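# Move the bottle and beaker tray to the other bench

## Task

Carry the tray holding the bottles and beakers and set it down completely on the second bench, with every bottle and beaker still upright inside the tray at the end. The task fails if any bottle or beaker tilts halfway or more, reaches the floor, or (for the glass beakers) drops more than a few centimetres or is struck hard, since that breaks it. The robot must release the tray and back away at the end, since a tray that stays in place only because the robot holds it does not count. The task also fails if the robot falls over or is left tilted.

## Robot and tools

ROBOT. A wheeled base carries a lifting column with a tilting head and two six-joint arms, each ending in a two-finger gripper. Shoulder height S = 0.90 m + column_m. Folded, as at the start, the robot is 0.73 m long, 0.62 m wide and S + 0.43 m tall, with its front 0.40 m ahead of the column. The base only drives straight or turns on the spot; it cannot slide sideways.

FRAMES. Base frame: origin on the floor under the column, midway between the drive wheels; x forward, y left, z up. left_hand and right_hand are reported in this frame as the point where the fingers meet (the tips reach 8 mm further). The hand's z axis runs along the fingers (quat_wxyz maps (0,0,1) onto it) and its y axis runs along the opening. The odometry frame is the base frame as it was when the scene began.

execute_actions. Argument "actions" is a list holding one action or none (none just reports state and images). An action may contain:
- "base": exactly one relative move from where the base now stands. {"translate_m": d} drives d metres, forward positive, -3 to 3. {"rotate_rad": d} turns d radians, left (counter-clockwise from above) positive, -3.2 to 3.2.
- "joints": one object keyed by joint name, for either or both arms; every value is an absolute target, not an offset. Ranges: column_m 0 to 0.8 m; head_tilt_rad -0.61 to 1.308 (0 level, positive down); left_/right_joint1_rad -2.879 to 2.879; joint2 0 to 3.141; joint3 0 to 3.019; joint4 -1.692 to 1.57; joint5 -1.57 to 1.57 (positive swings the hand to the robot's right); joint6 -2.094 to 2.094 (positive rolls clockwise seen from behind); left_/right_gripper_m 0 to 0.093 m, the fingertip gap. Joints left out keep pushing toward their previous targets.
- "speeds": optional caps for this action only: translate_m 0.05 to 0.8 m/s, rotate_rad 0.1 to 1 rad/s (the top value is the default). It does not slow the arms. A base move needing more than 8.667 s is rejected; no action runs beyond 15 s.
Argument "cameras": list from cam_head_left, cam_head_right, cam_left_wrist, cam_right_wrist, nav_camera, all; omitted or null means all, [] means none. Any unknown key, name or out-of-range number rejects the call and nothing moves. If one call reports a stop, the rest of that reply's motion calls are skipped.

wait: {"seconds": 0 to 10}; the robot keeps its last commands and the same report comes back. zoom_image: {"camera", "region": [x0, y0, x1, y1]} in pixels of that camera's latest image, top-left origin, at most 504 by 504. Head and nav images are 896x504, wrist fisheyes 504x504. finished_scene: {"scene": number}; final, call it only once the tray rests on the bench, released, with the robot clear.

ARM GEOMETRY. With joint1 at -1.57 (left) or 1.57 (right) and joints 5 and 6 at 0, the arm moves in a vertical plane pointing forward, 0.23 m off the centre line. Let a = joint2 - 0.35, b = 1.05 + joint2 - joint3, c = b - joint4 (c = 1.57 means fingers pointing down). Hand ahead = 0.12 + 0.39 sin a + 0.38 cos b + 0.25 cos c; height = S + 0.39 cos a - 0.38 sin b - 0.25 sin c. E.g. joints 2,3,4 = 0.93, 0.78, 0.14 give 0.60 m ahead, 0.25 m below S. Real hands sit up to about 5 cm lower and nearer (about 12 cm under heavy or far loads); trust the reported hand position. Reach is about 1 m from the shoulder. Below 0.4 m height the housing blocks hands nearer than 0.45 m. Loads fingers-down: 3.2 kg at ~0.4 m ahead and 0.3 to 0.7 m below S; 2 kg out to 0.6 m; 1 kg out to 0.8 m. A gripper holds roughly 2 to 6 kg. Fingers are 7 cm long; the body behind is 10 cm wide. To grip, command an opening smaller than the object; off_target is then expected, and a reading 0.002 m or more above target means something is held. Small changes (under ~0.03 rad, 0.08 for joints 2 and 3) may not move a joint; for gentle contact step about 0.05 rad per call from your last target.

RESULT LINES. base_status and joint_status: done (within tolerance), off_target (stopped short, may still push), contact_stop (column or base hit something and now holds), time_out, not_followed (a safety check refused arm targets because of a near collision; back the moved joints off by 0.05 rad or more), limit_stop_at_motor_heat. on_its_own describes uncommanded behaviour; "held at" is a held target. base_odometry counts wheel turns only; if turned_by_wheels and turned_by_imu differ by over ~4 % and 0.05 rad, the base slipped or hit something. base_tilt gives forward/right lean in degrees. motor_effort covers only the wheel motors (percent, positive pushes forward, peak in brackets). wheel_motors_off = 1 means the wheels are cut after about 3 s of hard pushing. Motor temperatures list each arm's joints; MOTOR HOT appears at 85 °C and at 100 °C the arm drops its load (OVER-TEMPERATURE FAULT).

CAUTIONS. Move the tray level and slowly so nothing tips or the glass knocks; lower it onto the bench rather than dropping it. The column halts lowering with contact_stop when a hand or load touches down, and then will not lower again until raised 0.2 m. Avoid tabletops between 0.30 m and S - 0.26 m high passing over the housing into the column. After a base contact_stop, drive 0.05 m away before turning. Never let the arms strike or press on each other. Relieve a blocked arm by sending its reported positions back as targets (a loaded arm sags slightly each time), and keep hard pushes short to avoid overheating.

Each tool is called as name([rows], argument=value, ...), one row to a line, values as JSON.

## Session

execute_actions(actions=[])

Scene clock: 0.00 s.
Motor temperatures (°C, as the motors report them): left_arm=[19 21 21 21 19 19] | right_arm=[19 21 22 19 22 20]
base_odometry: x=+0.000 y=+0.000 heading=+0.000 (m, m, rad; odometry frame)
turned_by_wheels: +0.000 (rad since the last result)
turned_by_imu: +0.000 (rad since the last result)
base_tilt: forward=+0.1 right=-0.6 (deg)
base_status: not commanded
joint_positions: column_m=+0.555 head_tilt_rad=+0.869 left_joint1_rad=-1.584 left_joint2_rad=+0.901 left_joint3_rad=+0.434 left_joint4_rad=-0.942 left_joint5_rad=+0.041 left_joint6_rad=-0.064 left_gripper_m=+0.095 right_joint1_rad=+1.574 right_joint2_rad=+0.899 right_joint3_rad=+0.432 right_joint4_rad=-0.998 right_joint5_rad=-0.047 right_joint6_rad=-0.001 right_gripper_m=+0.095
joint_status: not commanded
wheel_motors_off: 0
motor_effort: left_wheel=+0 right_wheel=+2 (%)
left_hand: x=+0.1580 y=+0.2146 z=+1.2474 quat_wxyz=(+0.429, +0.032, -0.903, +0.009) (m; base frame)
right_hand: x=+0.1489 y=-0.2167 z=+1.2587 quat_wxyz=(+0.453, -0.009, -0.891, -0.022) (m; base frame)
pictures: cam_head_left, cam_head_right, cam_left_wrist, cam_right_wrist, nav_camera
Images, in order (width x height): cam_head_left 896x504, cam_head_right 896x504, cam_left_wrist 504x504, cam_right_wrist 504x504, nav_camera 896x504.

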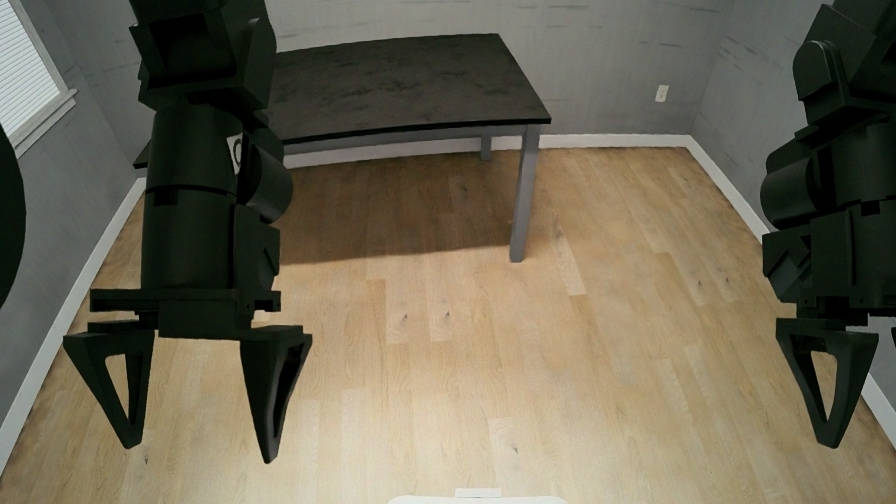

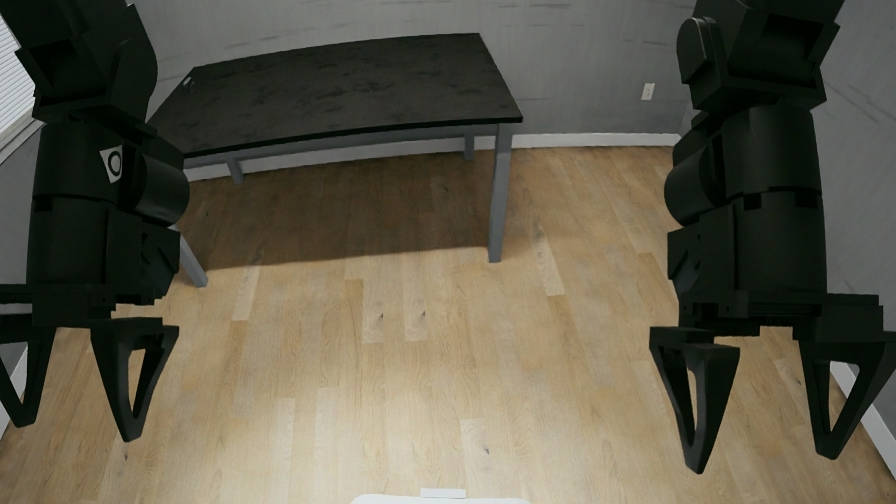

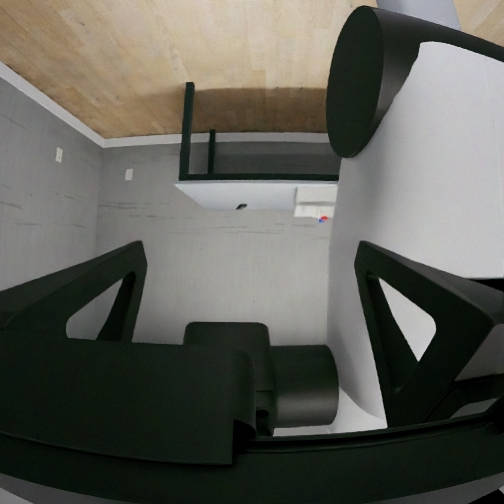

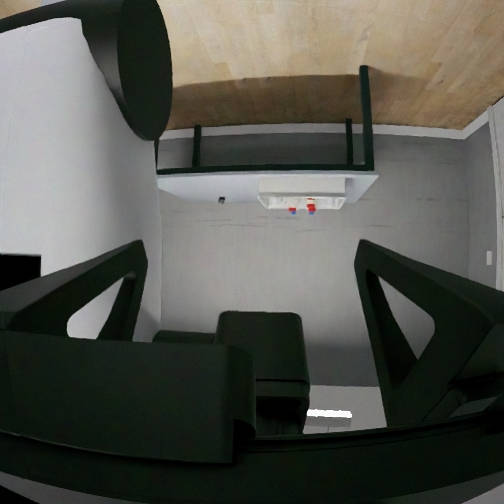

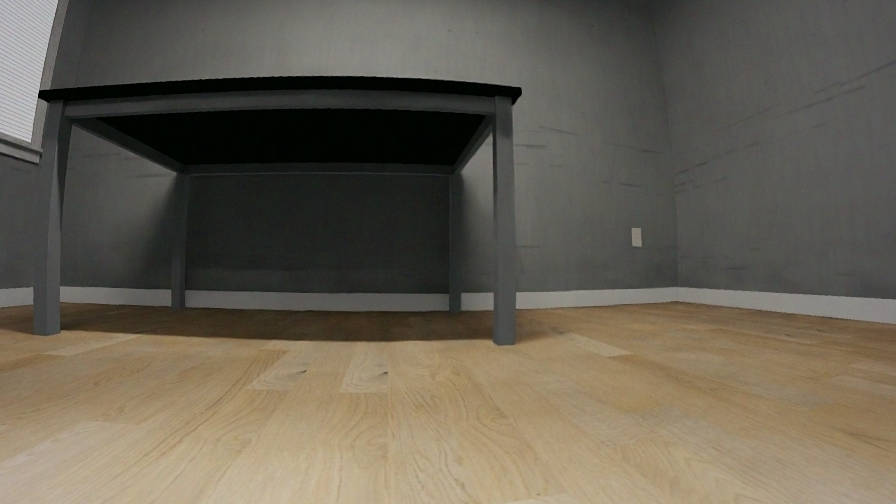

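execute_actions([
  {"base":{"rotate_rad":3.14},"joints":{"head_tilt_rad":0.6}},
], cameras=["cam_head_left","cam_head_right","nav_camera"])

Scene clock: 5.53 s.
Motor temperatures (°C, as the motors report them): left_arm=[19 21 21 21 19 19] | right_arm=[19 21 22 19 22 20]
base_odometry: x=+0.000 y=+0.000 heading=+3.139 (m, m, rad; odometry frame)
turned_by_wheels: +3.139 (rad since the last result)
turned_by_imu: +3.098 (rad since the last result)
base_tilt: forward=+0.2 right=-0.7 (deg)
base_status: done
joint_positions: column_m=+0.555 head_tilt_rad=+0.618 left_joint1_rad=-1.584 left_joint2_rad=+0.901 left_joint3_rad=+0.434 left_joint4_rad=-0.942 left_joint5_rad=+0.041 left_joint6_rad=-0.064 left_gripper_m=+0.095 right_joint1_rad=+1.574 right_joint2_rad=+0.899 right_joint3_rad=+0.432 right_joint4_rad=-0.998 right_joint5_rad=-0.047 right_joint6_rad=-0.001 right_gripper_m=+0.095
joint_status: all done
wheel_motors_off: 0
motor_effort: left_wheel=-5(36) right_wheel=+4(45) (%)
left_hand: x=+0.1580 y=+0.2146 z=+1.2474 quat_wxyz=(+0.429, +0.032, -0.903, +0.009) (m; base frame)
right_hand: x=+0.1489 y=-0.2167 z=+1.2587 quat_wxyz=(+0.453, -0.009, -0.891, -0.022) (m; base frame)
pictures: cam_head_left, cam_head_right, nav_camera
camera_calibration (this result's frames):
cam_head_left: T_world_to_cam=[[0.0257356, -0.999646, 0.00670069, 0.0462608], [-0.538803, -0.0195167, -0.842206, 1.31735], [0.842039, 0.0180643, -0.539115, 0.719587], [0, 0, 0, 1]] pos_world=[0.102682, 0.0589559, 1.49711]
cam_head_right: T_world_to_cam=[[0.0263873, -0.999523, -0.016052, -0.0253744], [-0.528901, -0.000333402, -0.848683, 1.32507], [0.848273, 0.0308844, -0.528658, 0.707819], [0, 0, 0, 1]] pos_world=[0.101079, -0.0467811, 1.49836]
Images, in order (width x height): cam_head_left 896x504, cam_head_right 896x504, nav_camera 896x504.

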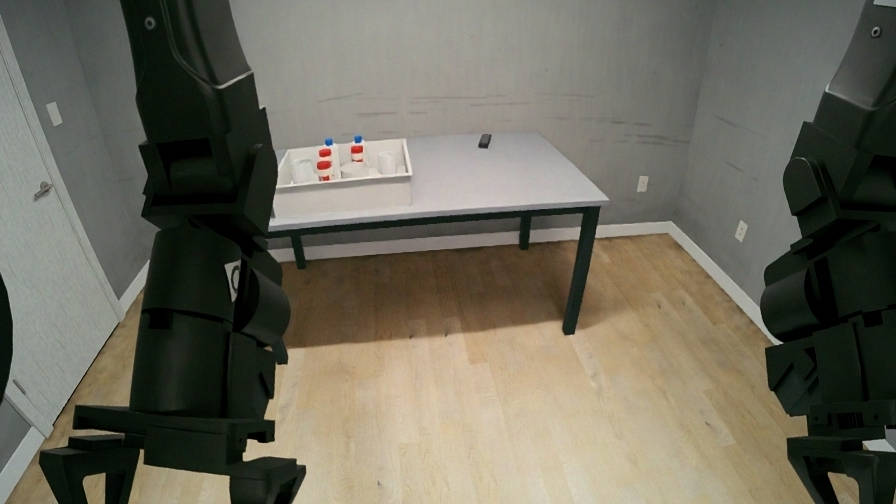

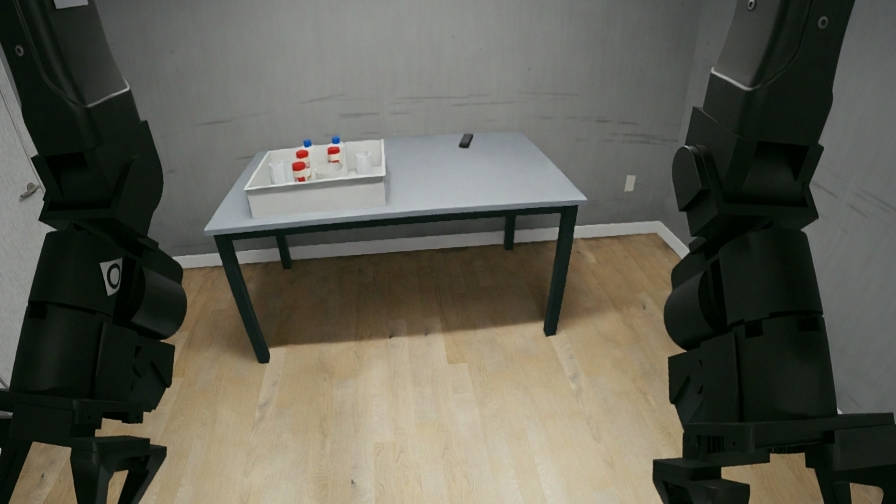

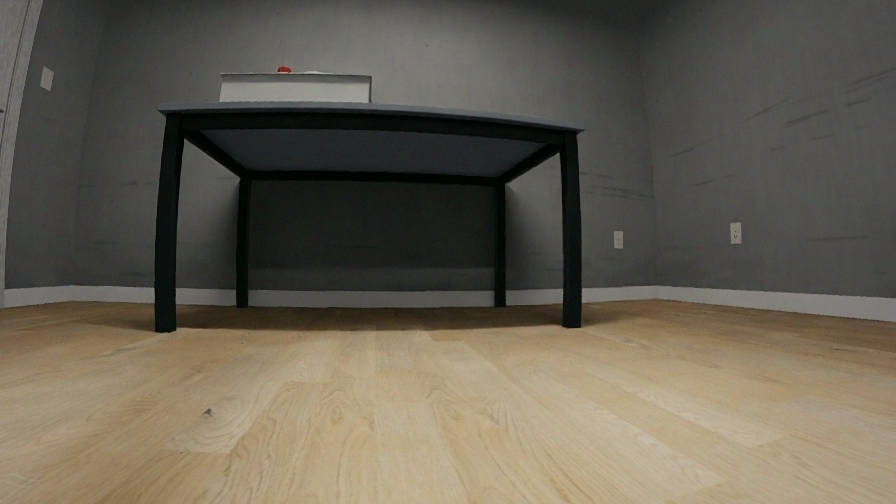

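zoom_image(camera="cam_head_right", region=[200,120,420,244])

Region (200, 120, 420, 244) of cam_head_right's 896x504 image, scaled by 2.291, with more detail than that image has; it fills the top 284 rows of this view, and the rest is white.

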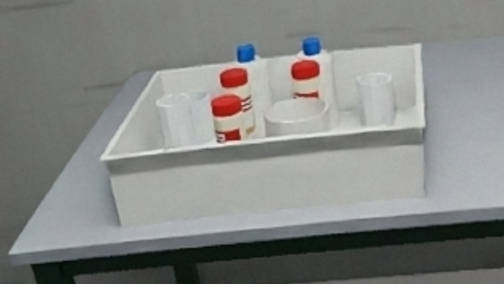

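execute_actions([
  {"base":{"rotate_rad":0.51},"joints":{"column_m":0.55,"head_tilt_rad":0.85,"left_joint1_rad":-1.42,"left_joint2_rad":1.15,"left_joint3_rad":0.9,"left_joint4_rad":-0.265,"left_joint5_rad":0.1,"left_joint6_rad":0,"right_joint1_rad":1.42,"right_joint2_rad":1.15,"right_joint3_rad":0.9,"right_joint4_rad":-0.265,"right_joint5_rad":-0.1,"right_joint6_rad":0}},
], cameras=[])

execute_actions([
  {"base":{"translate_m":0.89}},
], cameras=[])

execute_actions([
  {"base":{"rotate_rad":-0.36}},
])

Scene clock: 12.97 s.
Motor temperatures (°C, as the motors report them): left_arm=[19 21 21 21 19 19] | right_arm=[19 22 22 19 22 20]
base_odometry: x=+0.000 y=+0.000 heading=-2.635 (m, m, rad; odometry frame)
turned_by_wheels: +0.509 (rad since the last result)
turned_by_imu: +0.504 (rad since the last result)
base_tilt: forward=+0.2 right=-0.6 (deg)
base_status: done
joint_positions: column_m=+0.550 head_tilt_rad=+0.851 left_joint1_rad=-1.426 left_joint2_rad=+1.149 left_joint3_rad=+0.904 left_joint4_rad=-0.273 left_joint5_rad=+0.100 left_joint6_rad=-0.012 left_gripper_m=+0.095 right_joint1_rad=+1.414 right_joint2_rad=+1.149 right_joint3_rad=+0.907 right_joint4_rad=-0.270 right_joint5_rad=-0.098 right_joint6_rad=-0.001 right_gripper_m=+0.095
joint_status: all done
wheel_motors_off: 0
motor_effort: left_wheel=-4(30) right_wheel=+4(28) (%)
left_hand: x=+0.5059 y=+0.2813 z=+1.1098 quat_wxyz=(-0.005, +0.042, -0.999, -0.013) (m; base frame)
right_hand: x=+0.5078 y=-0.2890 z=+1.1107 quat_wxyz=(-0.007, -0.038, -0.999, +0.019) (m; base frame)
pictures: none
No camera images: the call's "cameras" was empty. Leave "cameras" out to get every camera's image.

Scene clock: 16.17 s.
Motor temperatures (°C, as the motors report them): left_arm=[19 21 22 21 19 19] | right_arm=[19 22 22 19 22 20]
base_odometry: x=-0.778 y=-0.432 heading=-2.634 (m, m, rad; odometry frame)
turned_by_wheels: +0.000 (rad since the last result)
turned_by_imu: +0.003 (rad since the last result)
base_tilt: forward=+0.2 right=-0.6 (deg)
base_status: done
joint_positions: column_m=+0.550 head_tilt_rad=+0.852 left_joint1_rad=-1.426 left_joint2_rad=+1.149 left_joint3_rad=+0.902 left_joint4_rad=-0.271 left_joint5_rad=+0.100 left_joint6_rad=-0.012 left_gripper_m=+0.095 right_joint1_rad=+1.414 right_joint2_rad=+1.149 right_joint3_rad=+0.902 right_joint4_rad=-0.270 right_joint5_rad=-0.098 right_joint6_rad=-0.001 right_gripper_m=+0.095
joint_status: not commanded
wheel_motors_off: 0
motor_effort: left_wheel=+0(54) right_wheel=-2(46) (%)
left_hand: x=+0.5052 y=+0.2813 z=+1.1096 quat_wxyz=(-0.005, +0.042, -0.999, -0.013) (m; base frame)
right_hand: x=+0.5046 y=-0.2888 z=+1.1101 quat_wxyz=(-0.005, -0.038, -0.999, +0.019) (m; base frame)
pictures: none
No camera images: the call's "cameras" was empty. Leave "cameras" out to get every camera's image.

Scene clock: 17.87 s.
Motor temperatures (°C, as the motors report them): left_arm=[19 21 22 21 19 19] | right_arm=[19 22 22 19 22 20]
base_odometry: x=-0.778 y=-0.432 heading=-2.993 (m, m, rad; odometry frame)
turned_by_wheels: -0.359 (rad since the last result)
turned_by_imu: -0.351 (rad since the last result)
base_tilt: forward=+0.1 right=-0.6 (deg)
base_status: done
joint_positions: column_m=+0.550 head_tilt_rad=+0.852 left_joint1_rad=-1.426 left_joint2_rad=+1.149 left_joint3_rad=+0.902 left_joint4_rad=-0.271 left_joint5_rad=+0.100 left_joint6_rad=-0.012 left_gripper_m=+0.095 right_joint1_rad=+1.416 right_joint2_rad=+1.149 right_joint3_rad=+0.902 right_joint4_rad=-0.270 right_joint5_rad=-0.098 right_joint6_rad=-0.001 right_gripper_m=+0.095
joint_status: not commanded
wheel_motors_off: 0
motor_effort: left_wheel=+2(39) right_wheel=-3(49) (%)
left_hand: x=+0.5051 y=+0.2815 z=+1.1097 quat_wxyz=(-0.005, +0.042, -0.999, -0.013) (m; base frame)
right_hand: x=+0.5046 y=-0.2880 z=+1.1101 quat_wxyz=(-0.005, -0.038, -0.999, +0.018) (m; base frame)
pictures: cam_head_left, cam_head_right, cam_left_wrist, cam_right_wrist, nav_camera
camera_calibration (this result's frames):
cam_head_left: T_world_to_cam=[[0.0265881, -0.999646, 0.000540079, 0.0557126], [-0.71968, -0.0195167, -0.694031, 1.09484], [0.693797, 0.0180643, -0.719944, 1.00223], [0, 0, 0, 1]] pos_world=[0.0911072, 0.0589559, 1.48138]
cam_head_right: T_world_to_cam=[[0.0219375, -0.999523, -0.0217418, -0.0164875], [-0.711554, -0.000333402, -0.702632, 1.10588], [0.702289, 0.0308844, -0.711222, 0.993065], [0, 0, 0, 1]] pos_world=[0.0898374, -0.0467811, 1.48296]
cam_left_wrist: T_world_to_cam=[[0.0918213, -0.995318, -0.0301883, 0.270609], [-0.81392, -0.0924833, 0.573568, -0.194334], [-0.573675, -0.0280949, -0.818601, 1.32936], [0, 0, 0, 1]] pos_world=[0.579598, 0.288718, 1.20785]
cam_right_wrist: T_world_to_cam=[[-0.0657601, -0.997194, 0.0357666, -0.297132], [-0.813352, 0.0743321, 0.577004, -0.203782], [-0.578044, 0.00885307, -0.815958, 1.32079], [0, 0, 0, 1]] pos_world=[0.578187, -0.292843, 1.20592]
Images, in order (width x height): cam_head_left 896x504, cam_head_right 896x504, cam_left_wrist 504x504, cam_right_wrist 504x504, nav_camera 896x504.

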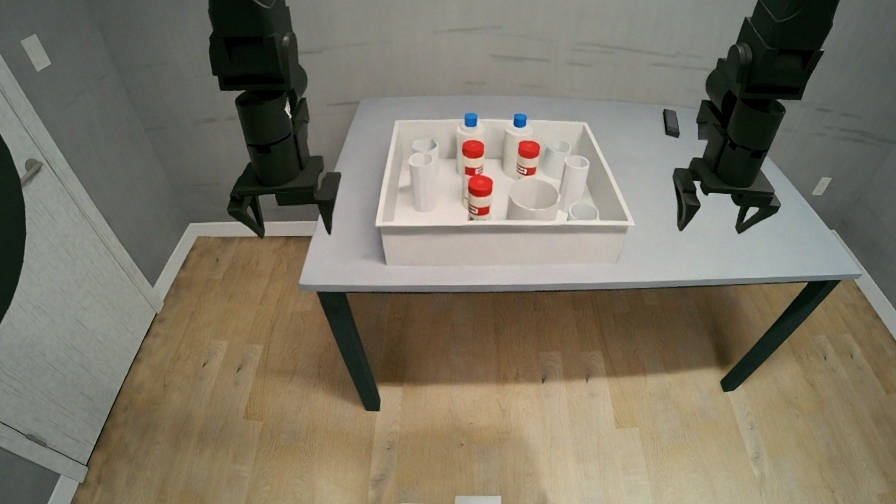

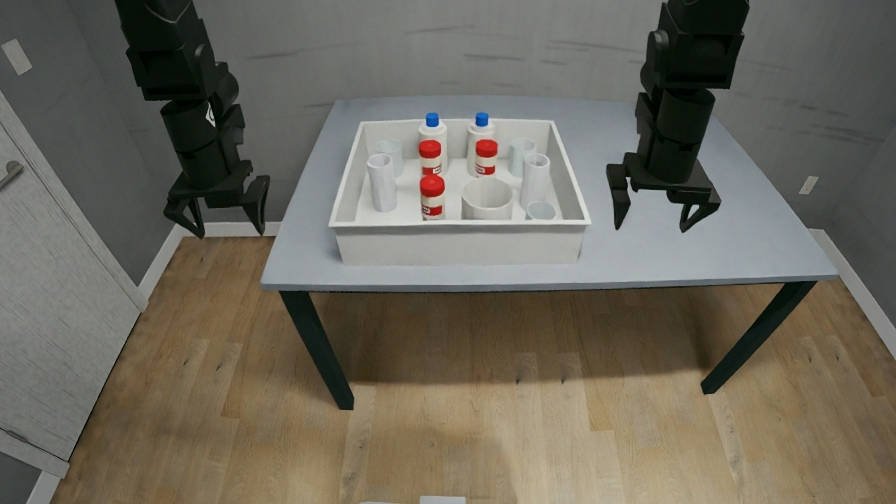

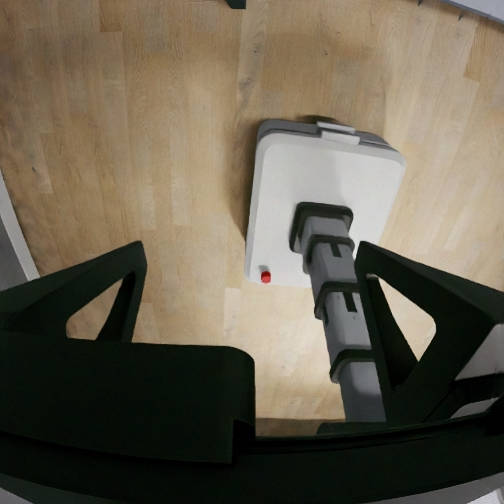

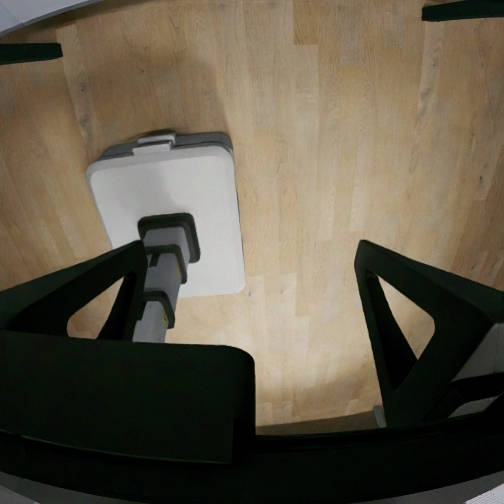

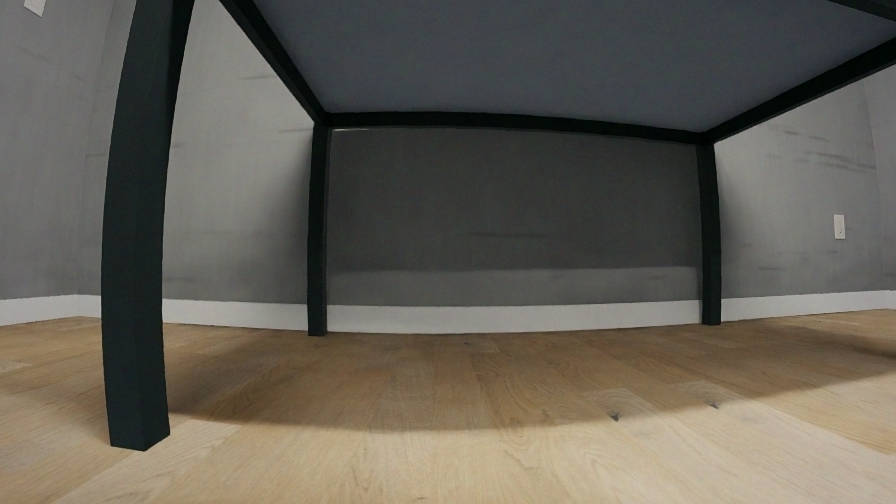

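execute_actions([
  {"base":{"rotate_rad":-0.15},"joints":{"left_joint3_rad":1.02,"left_joint4_rad":-0.39,"right_joint3_rad":1.02,"right_joint4_rad":-0.39,"head_tilt_rad":1.1}},
], cameras=[])

execute_actions([
  {"base":{"translate_m":0.32}},
], cameras=[])

execute_actions([
  {"base":{"rotate_rad":0.15}},
], cameras=[])

execute_actions([
  {"base":{"translate_m":0.11},"joints":{"column_m":0.45}},
])

Scene clock: 21.90 s.
Motor temperatures (°C, as the motors report them): left_arm=[19 22 22 21 19 19] | right_arm=[19 22 22 19 22 20]
base_odometry: x=-0.778 y=-0.432 heading=+3.141 (m, m, rad; odometry frame)
turned_by_wheels: -0.149 (rad since the last result)
turned_by_imu: -0.146 (rad since the last result)
base_tilt: forward=+0.2 right=-0.6 (deg)
base_status: done
joint_positions: column_m=+0.550 head_tilt_rad=+1.099 left_joint1_rad=-1.426 left_joint2_rad=+1.149 left_joint3_rad=+1.016 left_joint4_rad=-0.380 left_joint5_rad=+0.100 left_joint6_rad=-0.012 left_gripper_m=+0.095 right_joint1_rad=+1.416 right_joint2_rad=+1.149 right_joint3_rad=+1.018 right_joint4_rad=-0.382 right_joint5_rad=-0.098 right_joint6_rad=-0.001 right_gripper_m=+0.095
joint_status: all done
wheel_motors_off: 0
motor_effort: left_wheel=+5(25) right_wheel=-5(32) (%)
left_hand: x=+0.5472 y=+0.2827 z=+1.1240 quat_wxyz=(-0.007, +0.041, -0.999, -0.013) (m; base frame)
right_hand: x=+0.5475 y=-0.2892 z=+1.1247 quat_wxyz=(-0.007, -0.037, -0.999, +0.018) (m; base frame)
pictures: none
No camera images: the call's "cameras" was empty. Leave "cameras" out to get every camera's image.

Scene clock: 24.10 s.
Motor temperatures (°C, as the motors report them): left_arm=[19 22 22 21 19 19] | right_arm=[19 22 22 19 22 20]
base_odometry: x=-1.099 y=-0.432 heading=+3.140 (m, m, rad; odometry frame)
turned_by_wheels: -0.001 (rad since the last result)
turned_by_imu: -0.001 (rad since the last result)
base_tilt: forward=+0.2 right=-0.6 (deg)
base_status: done
joint_positions: column_m=+0.550 head_tilt_rad=+1.099 left_joint1_rad=-1.426 left_joint2_rad=+1.149 left_joint3_rad=+1.018 left_joint4_rad=-0.382 left_joint5_rad=+0.100 left_joint6_rad=-0.012 left_gripper_m=+0.095 right_joint1_rad=+1.416 right_joint2_rad=+1.149 right_joint3_rad=+1.019 right_joint4_rad=-0.383 right_joint5_rad=-0.098 right_joint6_rad=-0.001 right_gripper_m=+0.095
joint_status: not commanded
wheel_motors_off: 0
motor_effort: left_wheel=-1(54) right_wheel=+1(50) (%)
left_hand: x=+0.5478 y=+0.2827 z=+1.1243 quat_wxyz=(-0.007, +0.041, -0.999, -0.013) (m; base frame)
right_hand: x=+0.5475 y=-0.2892 z=+1.1248 quat_wxyz=(-0.007, -0.037, -0.999, +0.018) (m; base frame)
pictures: none
No camera images: the call's "cameras" was empty. Leave "cameras" out to get every camera's image.

Scene clock: 25.30 s.
Motor temperatures (°C, as the motors report them): left_arm=[19 22 22 21 19 19] | right_arm=[19 22 22 19 22 20]
base_odometry: x=-1.099 y=-0.432 heading=-2.995 (m, m, rad; odometry frame)
turned_by_wheels: +0.148 (rad since the last result)
turned_by_imu: +0.145 (rad since the last result)
base_tilt: forward=+0.2 right=-0.6 (deg)
base_status: done
joint_positions: column_m=+0.550 head_tilt_rad=+1.099 left_joint1_rad=-1.426 left_joint2_rad=+1.149 left_joint3_rad=+1.018 left_joint4_rad=-0.382 left_joint5_rad=+0.100 left_joint6_rad=-0.012 left_gripper_m=+0.095 right_joint1_rad=+1.416 right_joint2_rad=+1.149 right_joint3_rad=+1.019 right_joint4_rad=-0.383 right_joint5_rad=-0.098 right_joint6_rad=-0.001 right_gripper_m=+0.095
joint_status: not commanded
wheel_motors_off: 0
motor_effort: left_wheel=+0(52) right_wheel=+0(38) (%)
left_hand: x=+0.5478 y=+0.2827 z=+1.1243 quat_wxyz=(-0.007, +0.041, -0.999, -0.013) (m; base frame)
right_hand: x=+0.5476 y=-0.2889 z=+1.1248 quat_wxyz=(-0.007, -0.037, -0.999, +0.018) (m; base frame)
pictures: none
No camera images: the call's "cameras" was empty. Leave "cameras" out to get every camera's image.

Scene clock: 27.17 s.
Motor temperatures (°C, as the motors report them): left_arm=[19 22 22 21 19 19] | right_arm=[19 22 22 19 22 20]
base_odometry: x=-1.208 y=-0.448 heading=-2.994 (m, m, rad; odometry frame)
turned_by_wheels: +0.002 (rad since the last result)
turned_by_imu: +0.002 (rad since the last result)
base_tilt: forward=+0.2 right=-0.6 (deg)
base_status: done
joint_positions: column_m=+0.450 head_tilt_rad=+1.100 left_joint1_rad=-1.426 left_joint2_rad=+1.149 left_joint3_rad=+1.018 left_joint4_rad=-0.382 left_joint5_rad=+0.100 left_joint6_rad=-0.012 left_gripper_m=+0.095 right_joint1_rad=+1.416 right_joint2_rad=+1.149 right_joint3_rad=+1.020 right_joint4_rad=-0.383 right_joint5_rad=-0.098 right_joint6_rad=-0.001 right_gripper_m=+0.095
joint_status: all done
wheel_motors_off: 0
motor_effort: left_wheel=+3(59) right_wheel=-2(40) (%)
left_hand: x=+0.5480 y=+0.2828 z=+1.0243 quat_wxyz=(-0.007, +0.041, -0.999, -0.013) (m; base frame)
right_hand: x=+0.5480 y=-0.2890 z=+1.0248 quat_wxyz=(-0.007, -0.037, -0.999, +0.018) (m; base frame)
pictures: cam_head_left, cam_head_right, cam_left_wrist, cam_right_wrist, nav_camera
camera_calibration (this result's frames):
cam_head_left: T_world_to_cam=[[0.0259089, -0.999646, -0.00599585, 0.0651864], [-0.867887, -0.0195167, -0.496378, 0.748996], [0.496085, 0.0180643, -0.868086, 1.15285], [0, 0, 0, 1]] pos_world=[0.0764457, 0.0589559, 1.37295]
cam_head_right: T_world_to_cam=[[0.0159367, -0.999523, -0.0264571, -0.0115906], [-0.862118, -0.000333402, -0.506708, 0.761781], [0.506457, 0.0308844, -0.861712, 1.14783], [0, 0, 0, 1]] pos_world=[0.075603, -0.0467811, 1.37479]
cam_left_wrist: T_world_to_cam=[[0.0913887, -0.99536, -0.030102, 0.265526], [-0.816563, -0.0922059, 0.569845, -0.105161], [-0.569977, -0.0274972, -0.821201, 1.28458], [0, 0, 0, 1]] pos_world=[0.622042, 0.289919, 1.12281]
cam_right_wrist: T_world_to_cam=[[-0.0649627, -0.997281, 0.0347783, -0.291598], [-0.815824, 0.0731478, 0.573656, -0.114829], [-0.57464, 0.00889331, -0.818358, 1.27694], [0, 0, 0, 1]] pos_world=[0.621155, -0.293762, 1.121]
Images, in order (width x height): cam_head_left 896x504, cam_head_right 896x504, cam_left_wrist 504x504, cam_right_wrist 504x504, nav_camera 896x504.

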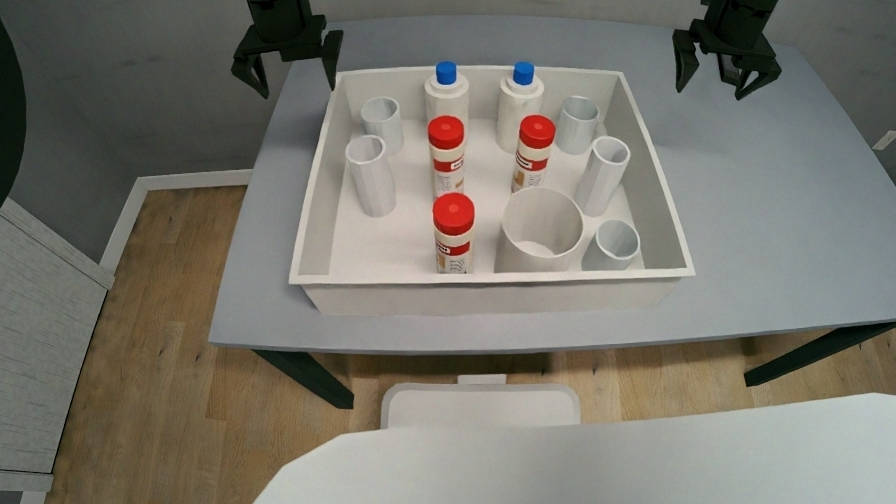

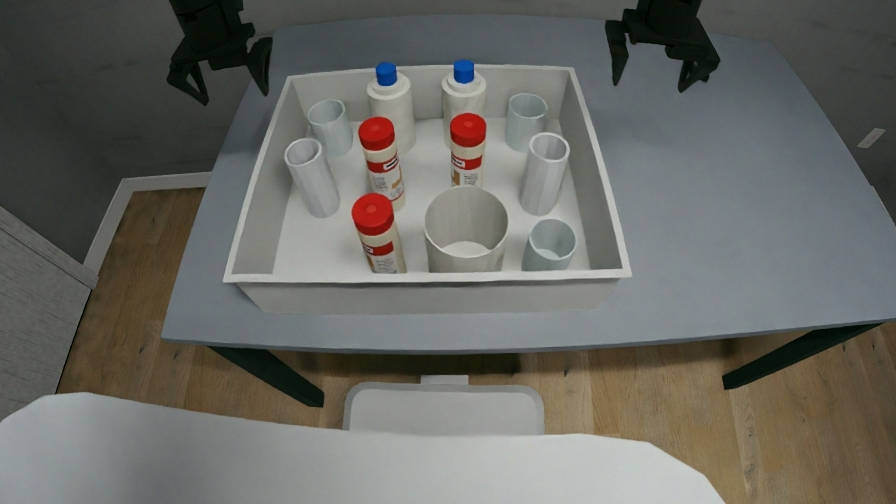

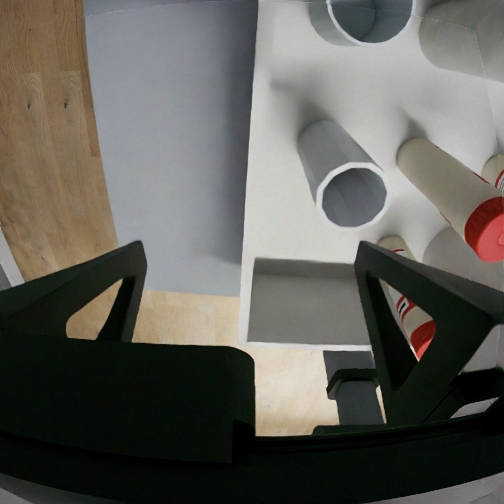

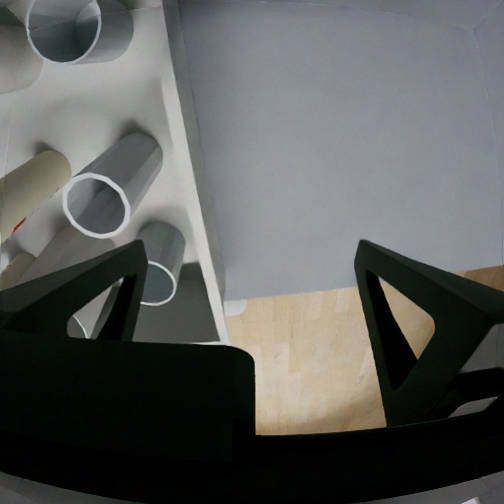

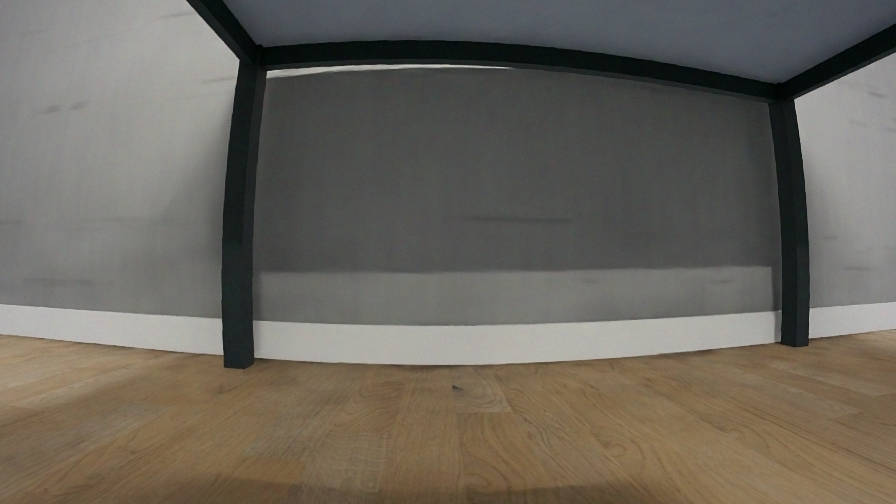

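execute_actions([
  {"base":{"translate_m":0.045},"joints":{"column_m":0.37,"left_joint5_rad":0.17,"right_joint5_rad":-0.17,"left_gripper_m":0.065,"right_gripper_m":0.065}},
], cameras=["cam_head_left","cam_head_right","cam_left_wrist","cam_right_wrist"])

Scene clock: 30.67 s.
Motor temperatures (°C, as the motors report them): left_arm=[19 22 22 21 19 19] | right_arm=[19 22 22 19 22 20]
base_odometry: x=-1.252 y=-0.455 heading=-2.992 (m, m, rad; odometry frame)
turned_by_wheels: +0.001 (rad since the last result)
turned_by_imu: +0.002 (rad since the last result)
base_tilt: forward=+0.2 right=-0.6 (deg)
base_status: done
joint_positions: column_m=+0.370 head_tilt_rad=+1.100 left_joint1_rad=-1.426 left_joint2_rad=+1.149 left_joint3_rad=+1.019 left_joint4_rad=-0.383 left_joint5_rad=+0.168 left_joint6_rad=-0.012 left_gripper_m=+0.065 right_joint1_rad=+1.416 right_joint2_rad=+1.149 right_joint3_rad=+1.020 right_joint4_rad=-0.383 right_joint5_rad=-0.167 right_joint6_rad=-0.001 right_gripper_m=+0.065
joint_status: all done
wheel_motors_off: 0
motor_effort: left_wheel=+1(46) right_wheel=-2(37) (%)
left_hand: x=+0.5490 y=+0.2711 z=+0.9444 quat_wxyz=(-0.008, +0.041, -0.999, +0.021) (m; base frame)
right_hand: x=+0.5491 y=-0.2772 z=+0.9449 quat_wxyz=(-0.009, -0.037, -0.999, -0.016) (m; base frame)
pictures: cam_head_left, cam_head_right, cam_left_wrist, cam_right_wrist
camera_calibration (this result's frames):
cam_head_left: T_world_to_cam=[[0.0259084, -0.999646, -0.00599772, 0.0647093], [-0.867923, -0.0195167, -0.496315, 0.709199], [0.496022, 0.0180643, -0.868122, 1.08344], [0, 0, 0, 1]] pos_world=[0.0764411, 0.0589559, 1.29294]
cam_head_right: T_world_to_cam=[[0.0159348, -0.999523, -0.0264583, -0.0137057], [-0.862154, -0.000333402, -0.506646, 0.721158], [0.506395, 0.0308844, -0.861748, 1.07894], [0, 0, 0, 1]] pos_world=[0.0755986, -0.0467811, 1.29478]
cam_left_wrist: T_world_to_cam=[[0.090341, -0.99518, 0.0381466, 0.187455], [-0.819395, -0.0525032, 0.570819, -0.0700767], [-0.566065, -0.0828255, -0.820189, 1.23112], [0, 0, 0, 1]] pos_world=[0.622541, 0.284841, 1.0426]
cam_right_wrist: T_world_to_cam=[[-0.0638391, -0.997386, -0.0338561, -0.212813], [-0.819074, 0.0329844, 0.572739, -0.0773891], [-0.570125, 0.0642938, -0.819038, 1.22556], [0, 0, 0, 1]] pos_world=[0.621749, -0.2885, 1.0409]
Images, in order (width x height): cam_head_left 896x504, cam_head_right 896x504, cam_left_wrist 504x504, cam_right_wrist 504x504.

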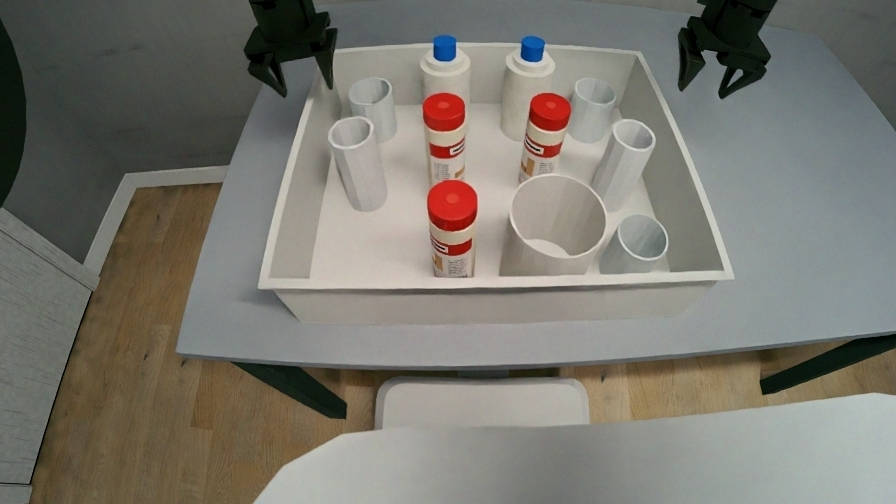

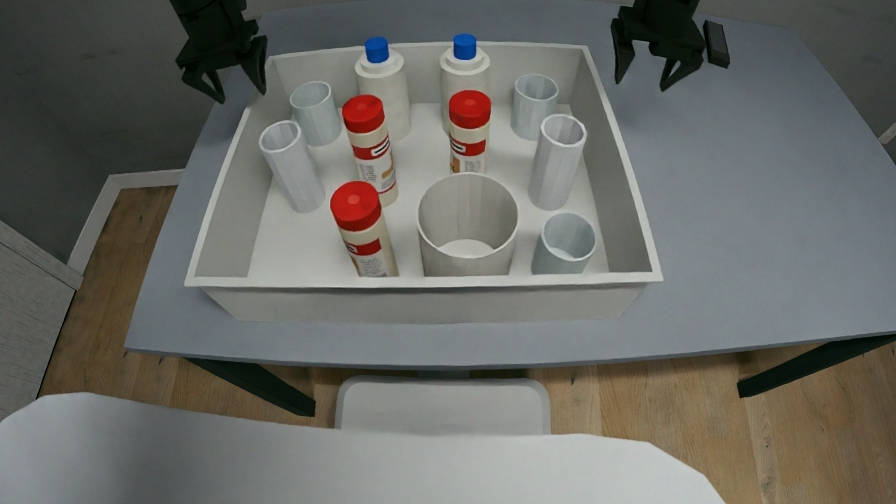

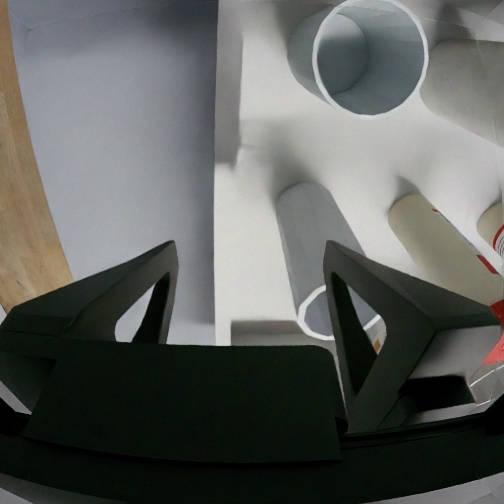

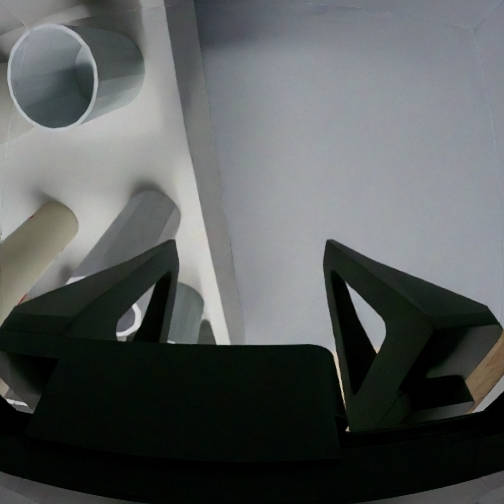

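execute_actions([
  {"joints":{"column_m":0.33,"left_joint1_rad":-1.37,"right_joint1_rad":1.47,"right_joint5_rad":-0.12,"right_joint6_rad":-0.06}},
], cameras=["cam_head_left","cam_head_right","cam_left_wrist","cam_right_wrist"])

Scene clock: 32.83 s.
Motor temperatures (°C, as the motors report them): left_arm=[19 22 22 21 19 19] | right_arm=[19 23 22 19 22 20]
base_odometry: x=-1.252 y=-0.455 heading=-2.992 (m, m, rad; odometry frame)
turned_by_wheels: +0.000 (rad since the last result)
turned_by_imu: +0.000 (rad since the last result)
base_tilt: forward=+0.2 right=-0.6 (deg)
base_status: not commanded
joint_positions: column_m=+0.330 head_tilt_rad=+1.100 left_joint1_rad=-1.374 left_joint2_rad=+1.149 left_joint3_rad=+1.019 left_joint4_rad=-0.383 left_joint5_rad=+0.170 left_joint6_rad=-0.012 left_gripper_m=+0.065 right_joint1_rad=+1.471 right_joint2_rad=+1.149 right_joint3_rad=+1.020 right_joint4_rad=-0.383 right_joint5_rad=-0.123 right_joint6_rad=-0.052 right_gripper_m=+0.065
joint_status: all done
wheel_motors_off: 0
motor_effort: left_wheel=+4(2) right_wheel=-3(3) (%)
left_hand: x=+0.5475 y=+0.2978 z=+0.9071 quat_wxyz=(-0.009, +0.054, -0.998, -0.001) (m; base frame)
right_hand: x=+0.5498 y=-0.2565 z=+0.9027 quat_wxyz=(-0.007, +0.001, -1.000, -0.018) (m; base frame)
pictures: cam_head_left, cam_head_right, cam_left_wrist, cam_right_wrist
camera_calibration (this result's frames):
cam_head_left: T_world_to_cam=[[0.0259084, -0.999646, -0.00599773, 0.0644694], [-0.867923, -0.0195167, -0.496315, 0.689349], [0.496022, 0.0180643, -0.868122, 1.04873], [0, 0, 0, 1]] pos_world=[0.0764411, 0.0589559, 1.25294]
cam_head_right: T_world_to_cam=[[0.0159348, -0.999523, -0.0264583, -0.0147639], [-0.862154, -0.000333402, -0.506645, 0.700895], [0.506395, 0.0308844, -0.861748, 1.04447], [0, 0, 0, 1]] pos_world=[0.0755985, -0.0467811, 1.25479]
cam_left_wrist: T_world_to_cam=[[0.116298, -0.9932, -0.00533548, 0.240286], [-0.817493, -0.098772, 0.567406, -0.0328029], [-0.564075, -0.0616266, -0.823421, 1.19741], [0, 0, 0, 1]] pos_world=[0.620668, 0.309204, 1.00587]
cam_right_wrist: T_world_to_cam=[[0.0129947, -0.999265, -0.0360734, -0.234239], [-0.818537, -0.0313513, 0.573598, -0.0709027], [-0.574307, 0.0220736, -0.818342, 1.18086], [0, 0, 0, 1]] pos_world=[0.623182, -0.262356, 0.998566]
Images, in order (width x height): cam_head_left 896x504, cam_head_right 896x504, cam_left_wrist 504x504, cam_right_wrist 504x504.

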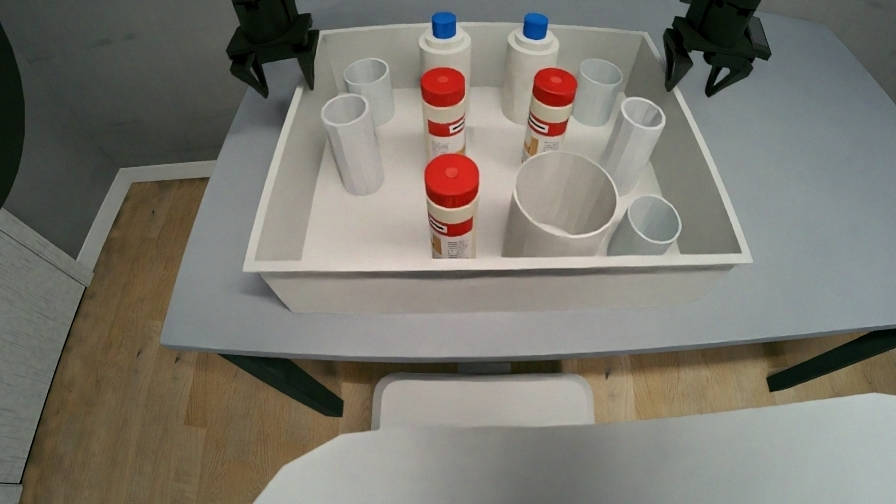

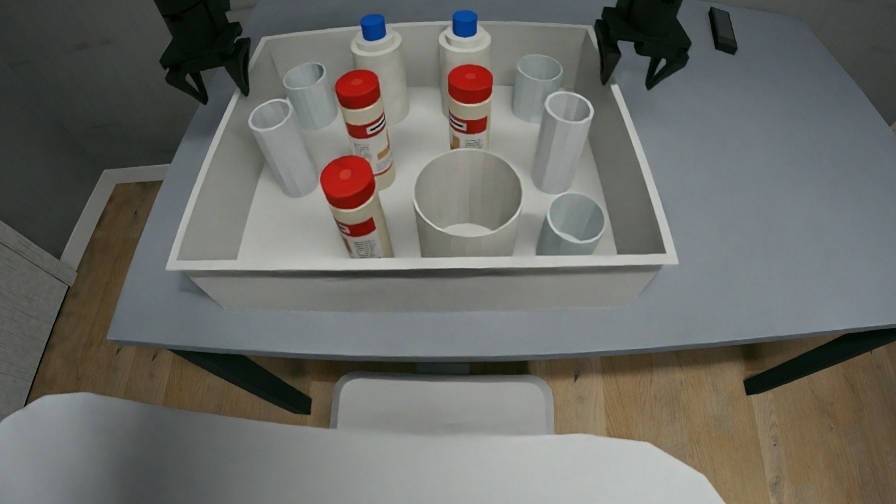

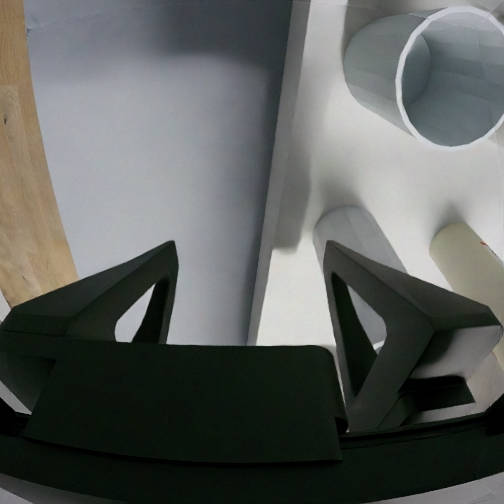

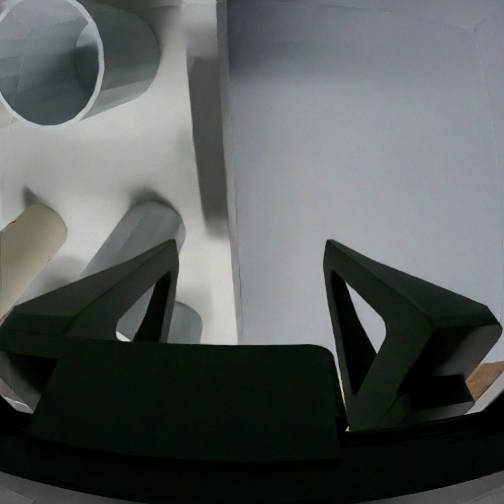

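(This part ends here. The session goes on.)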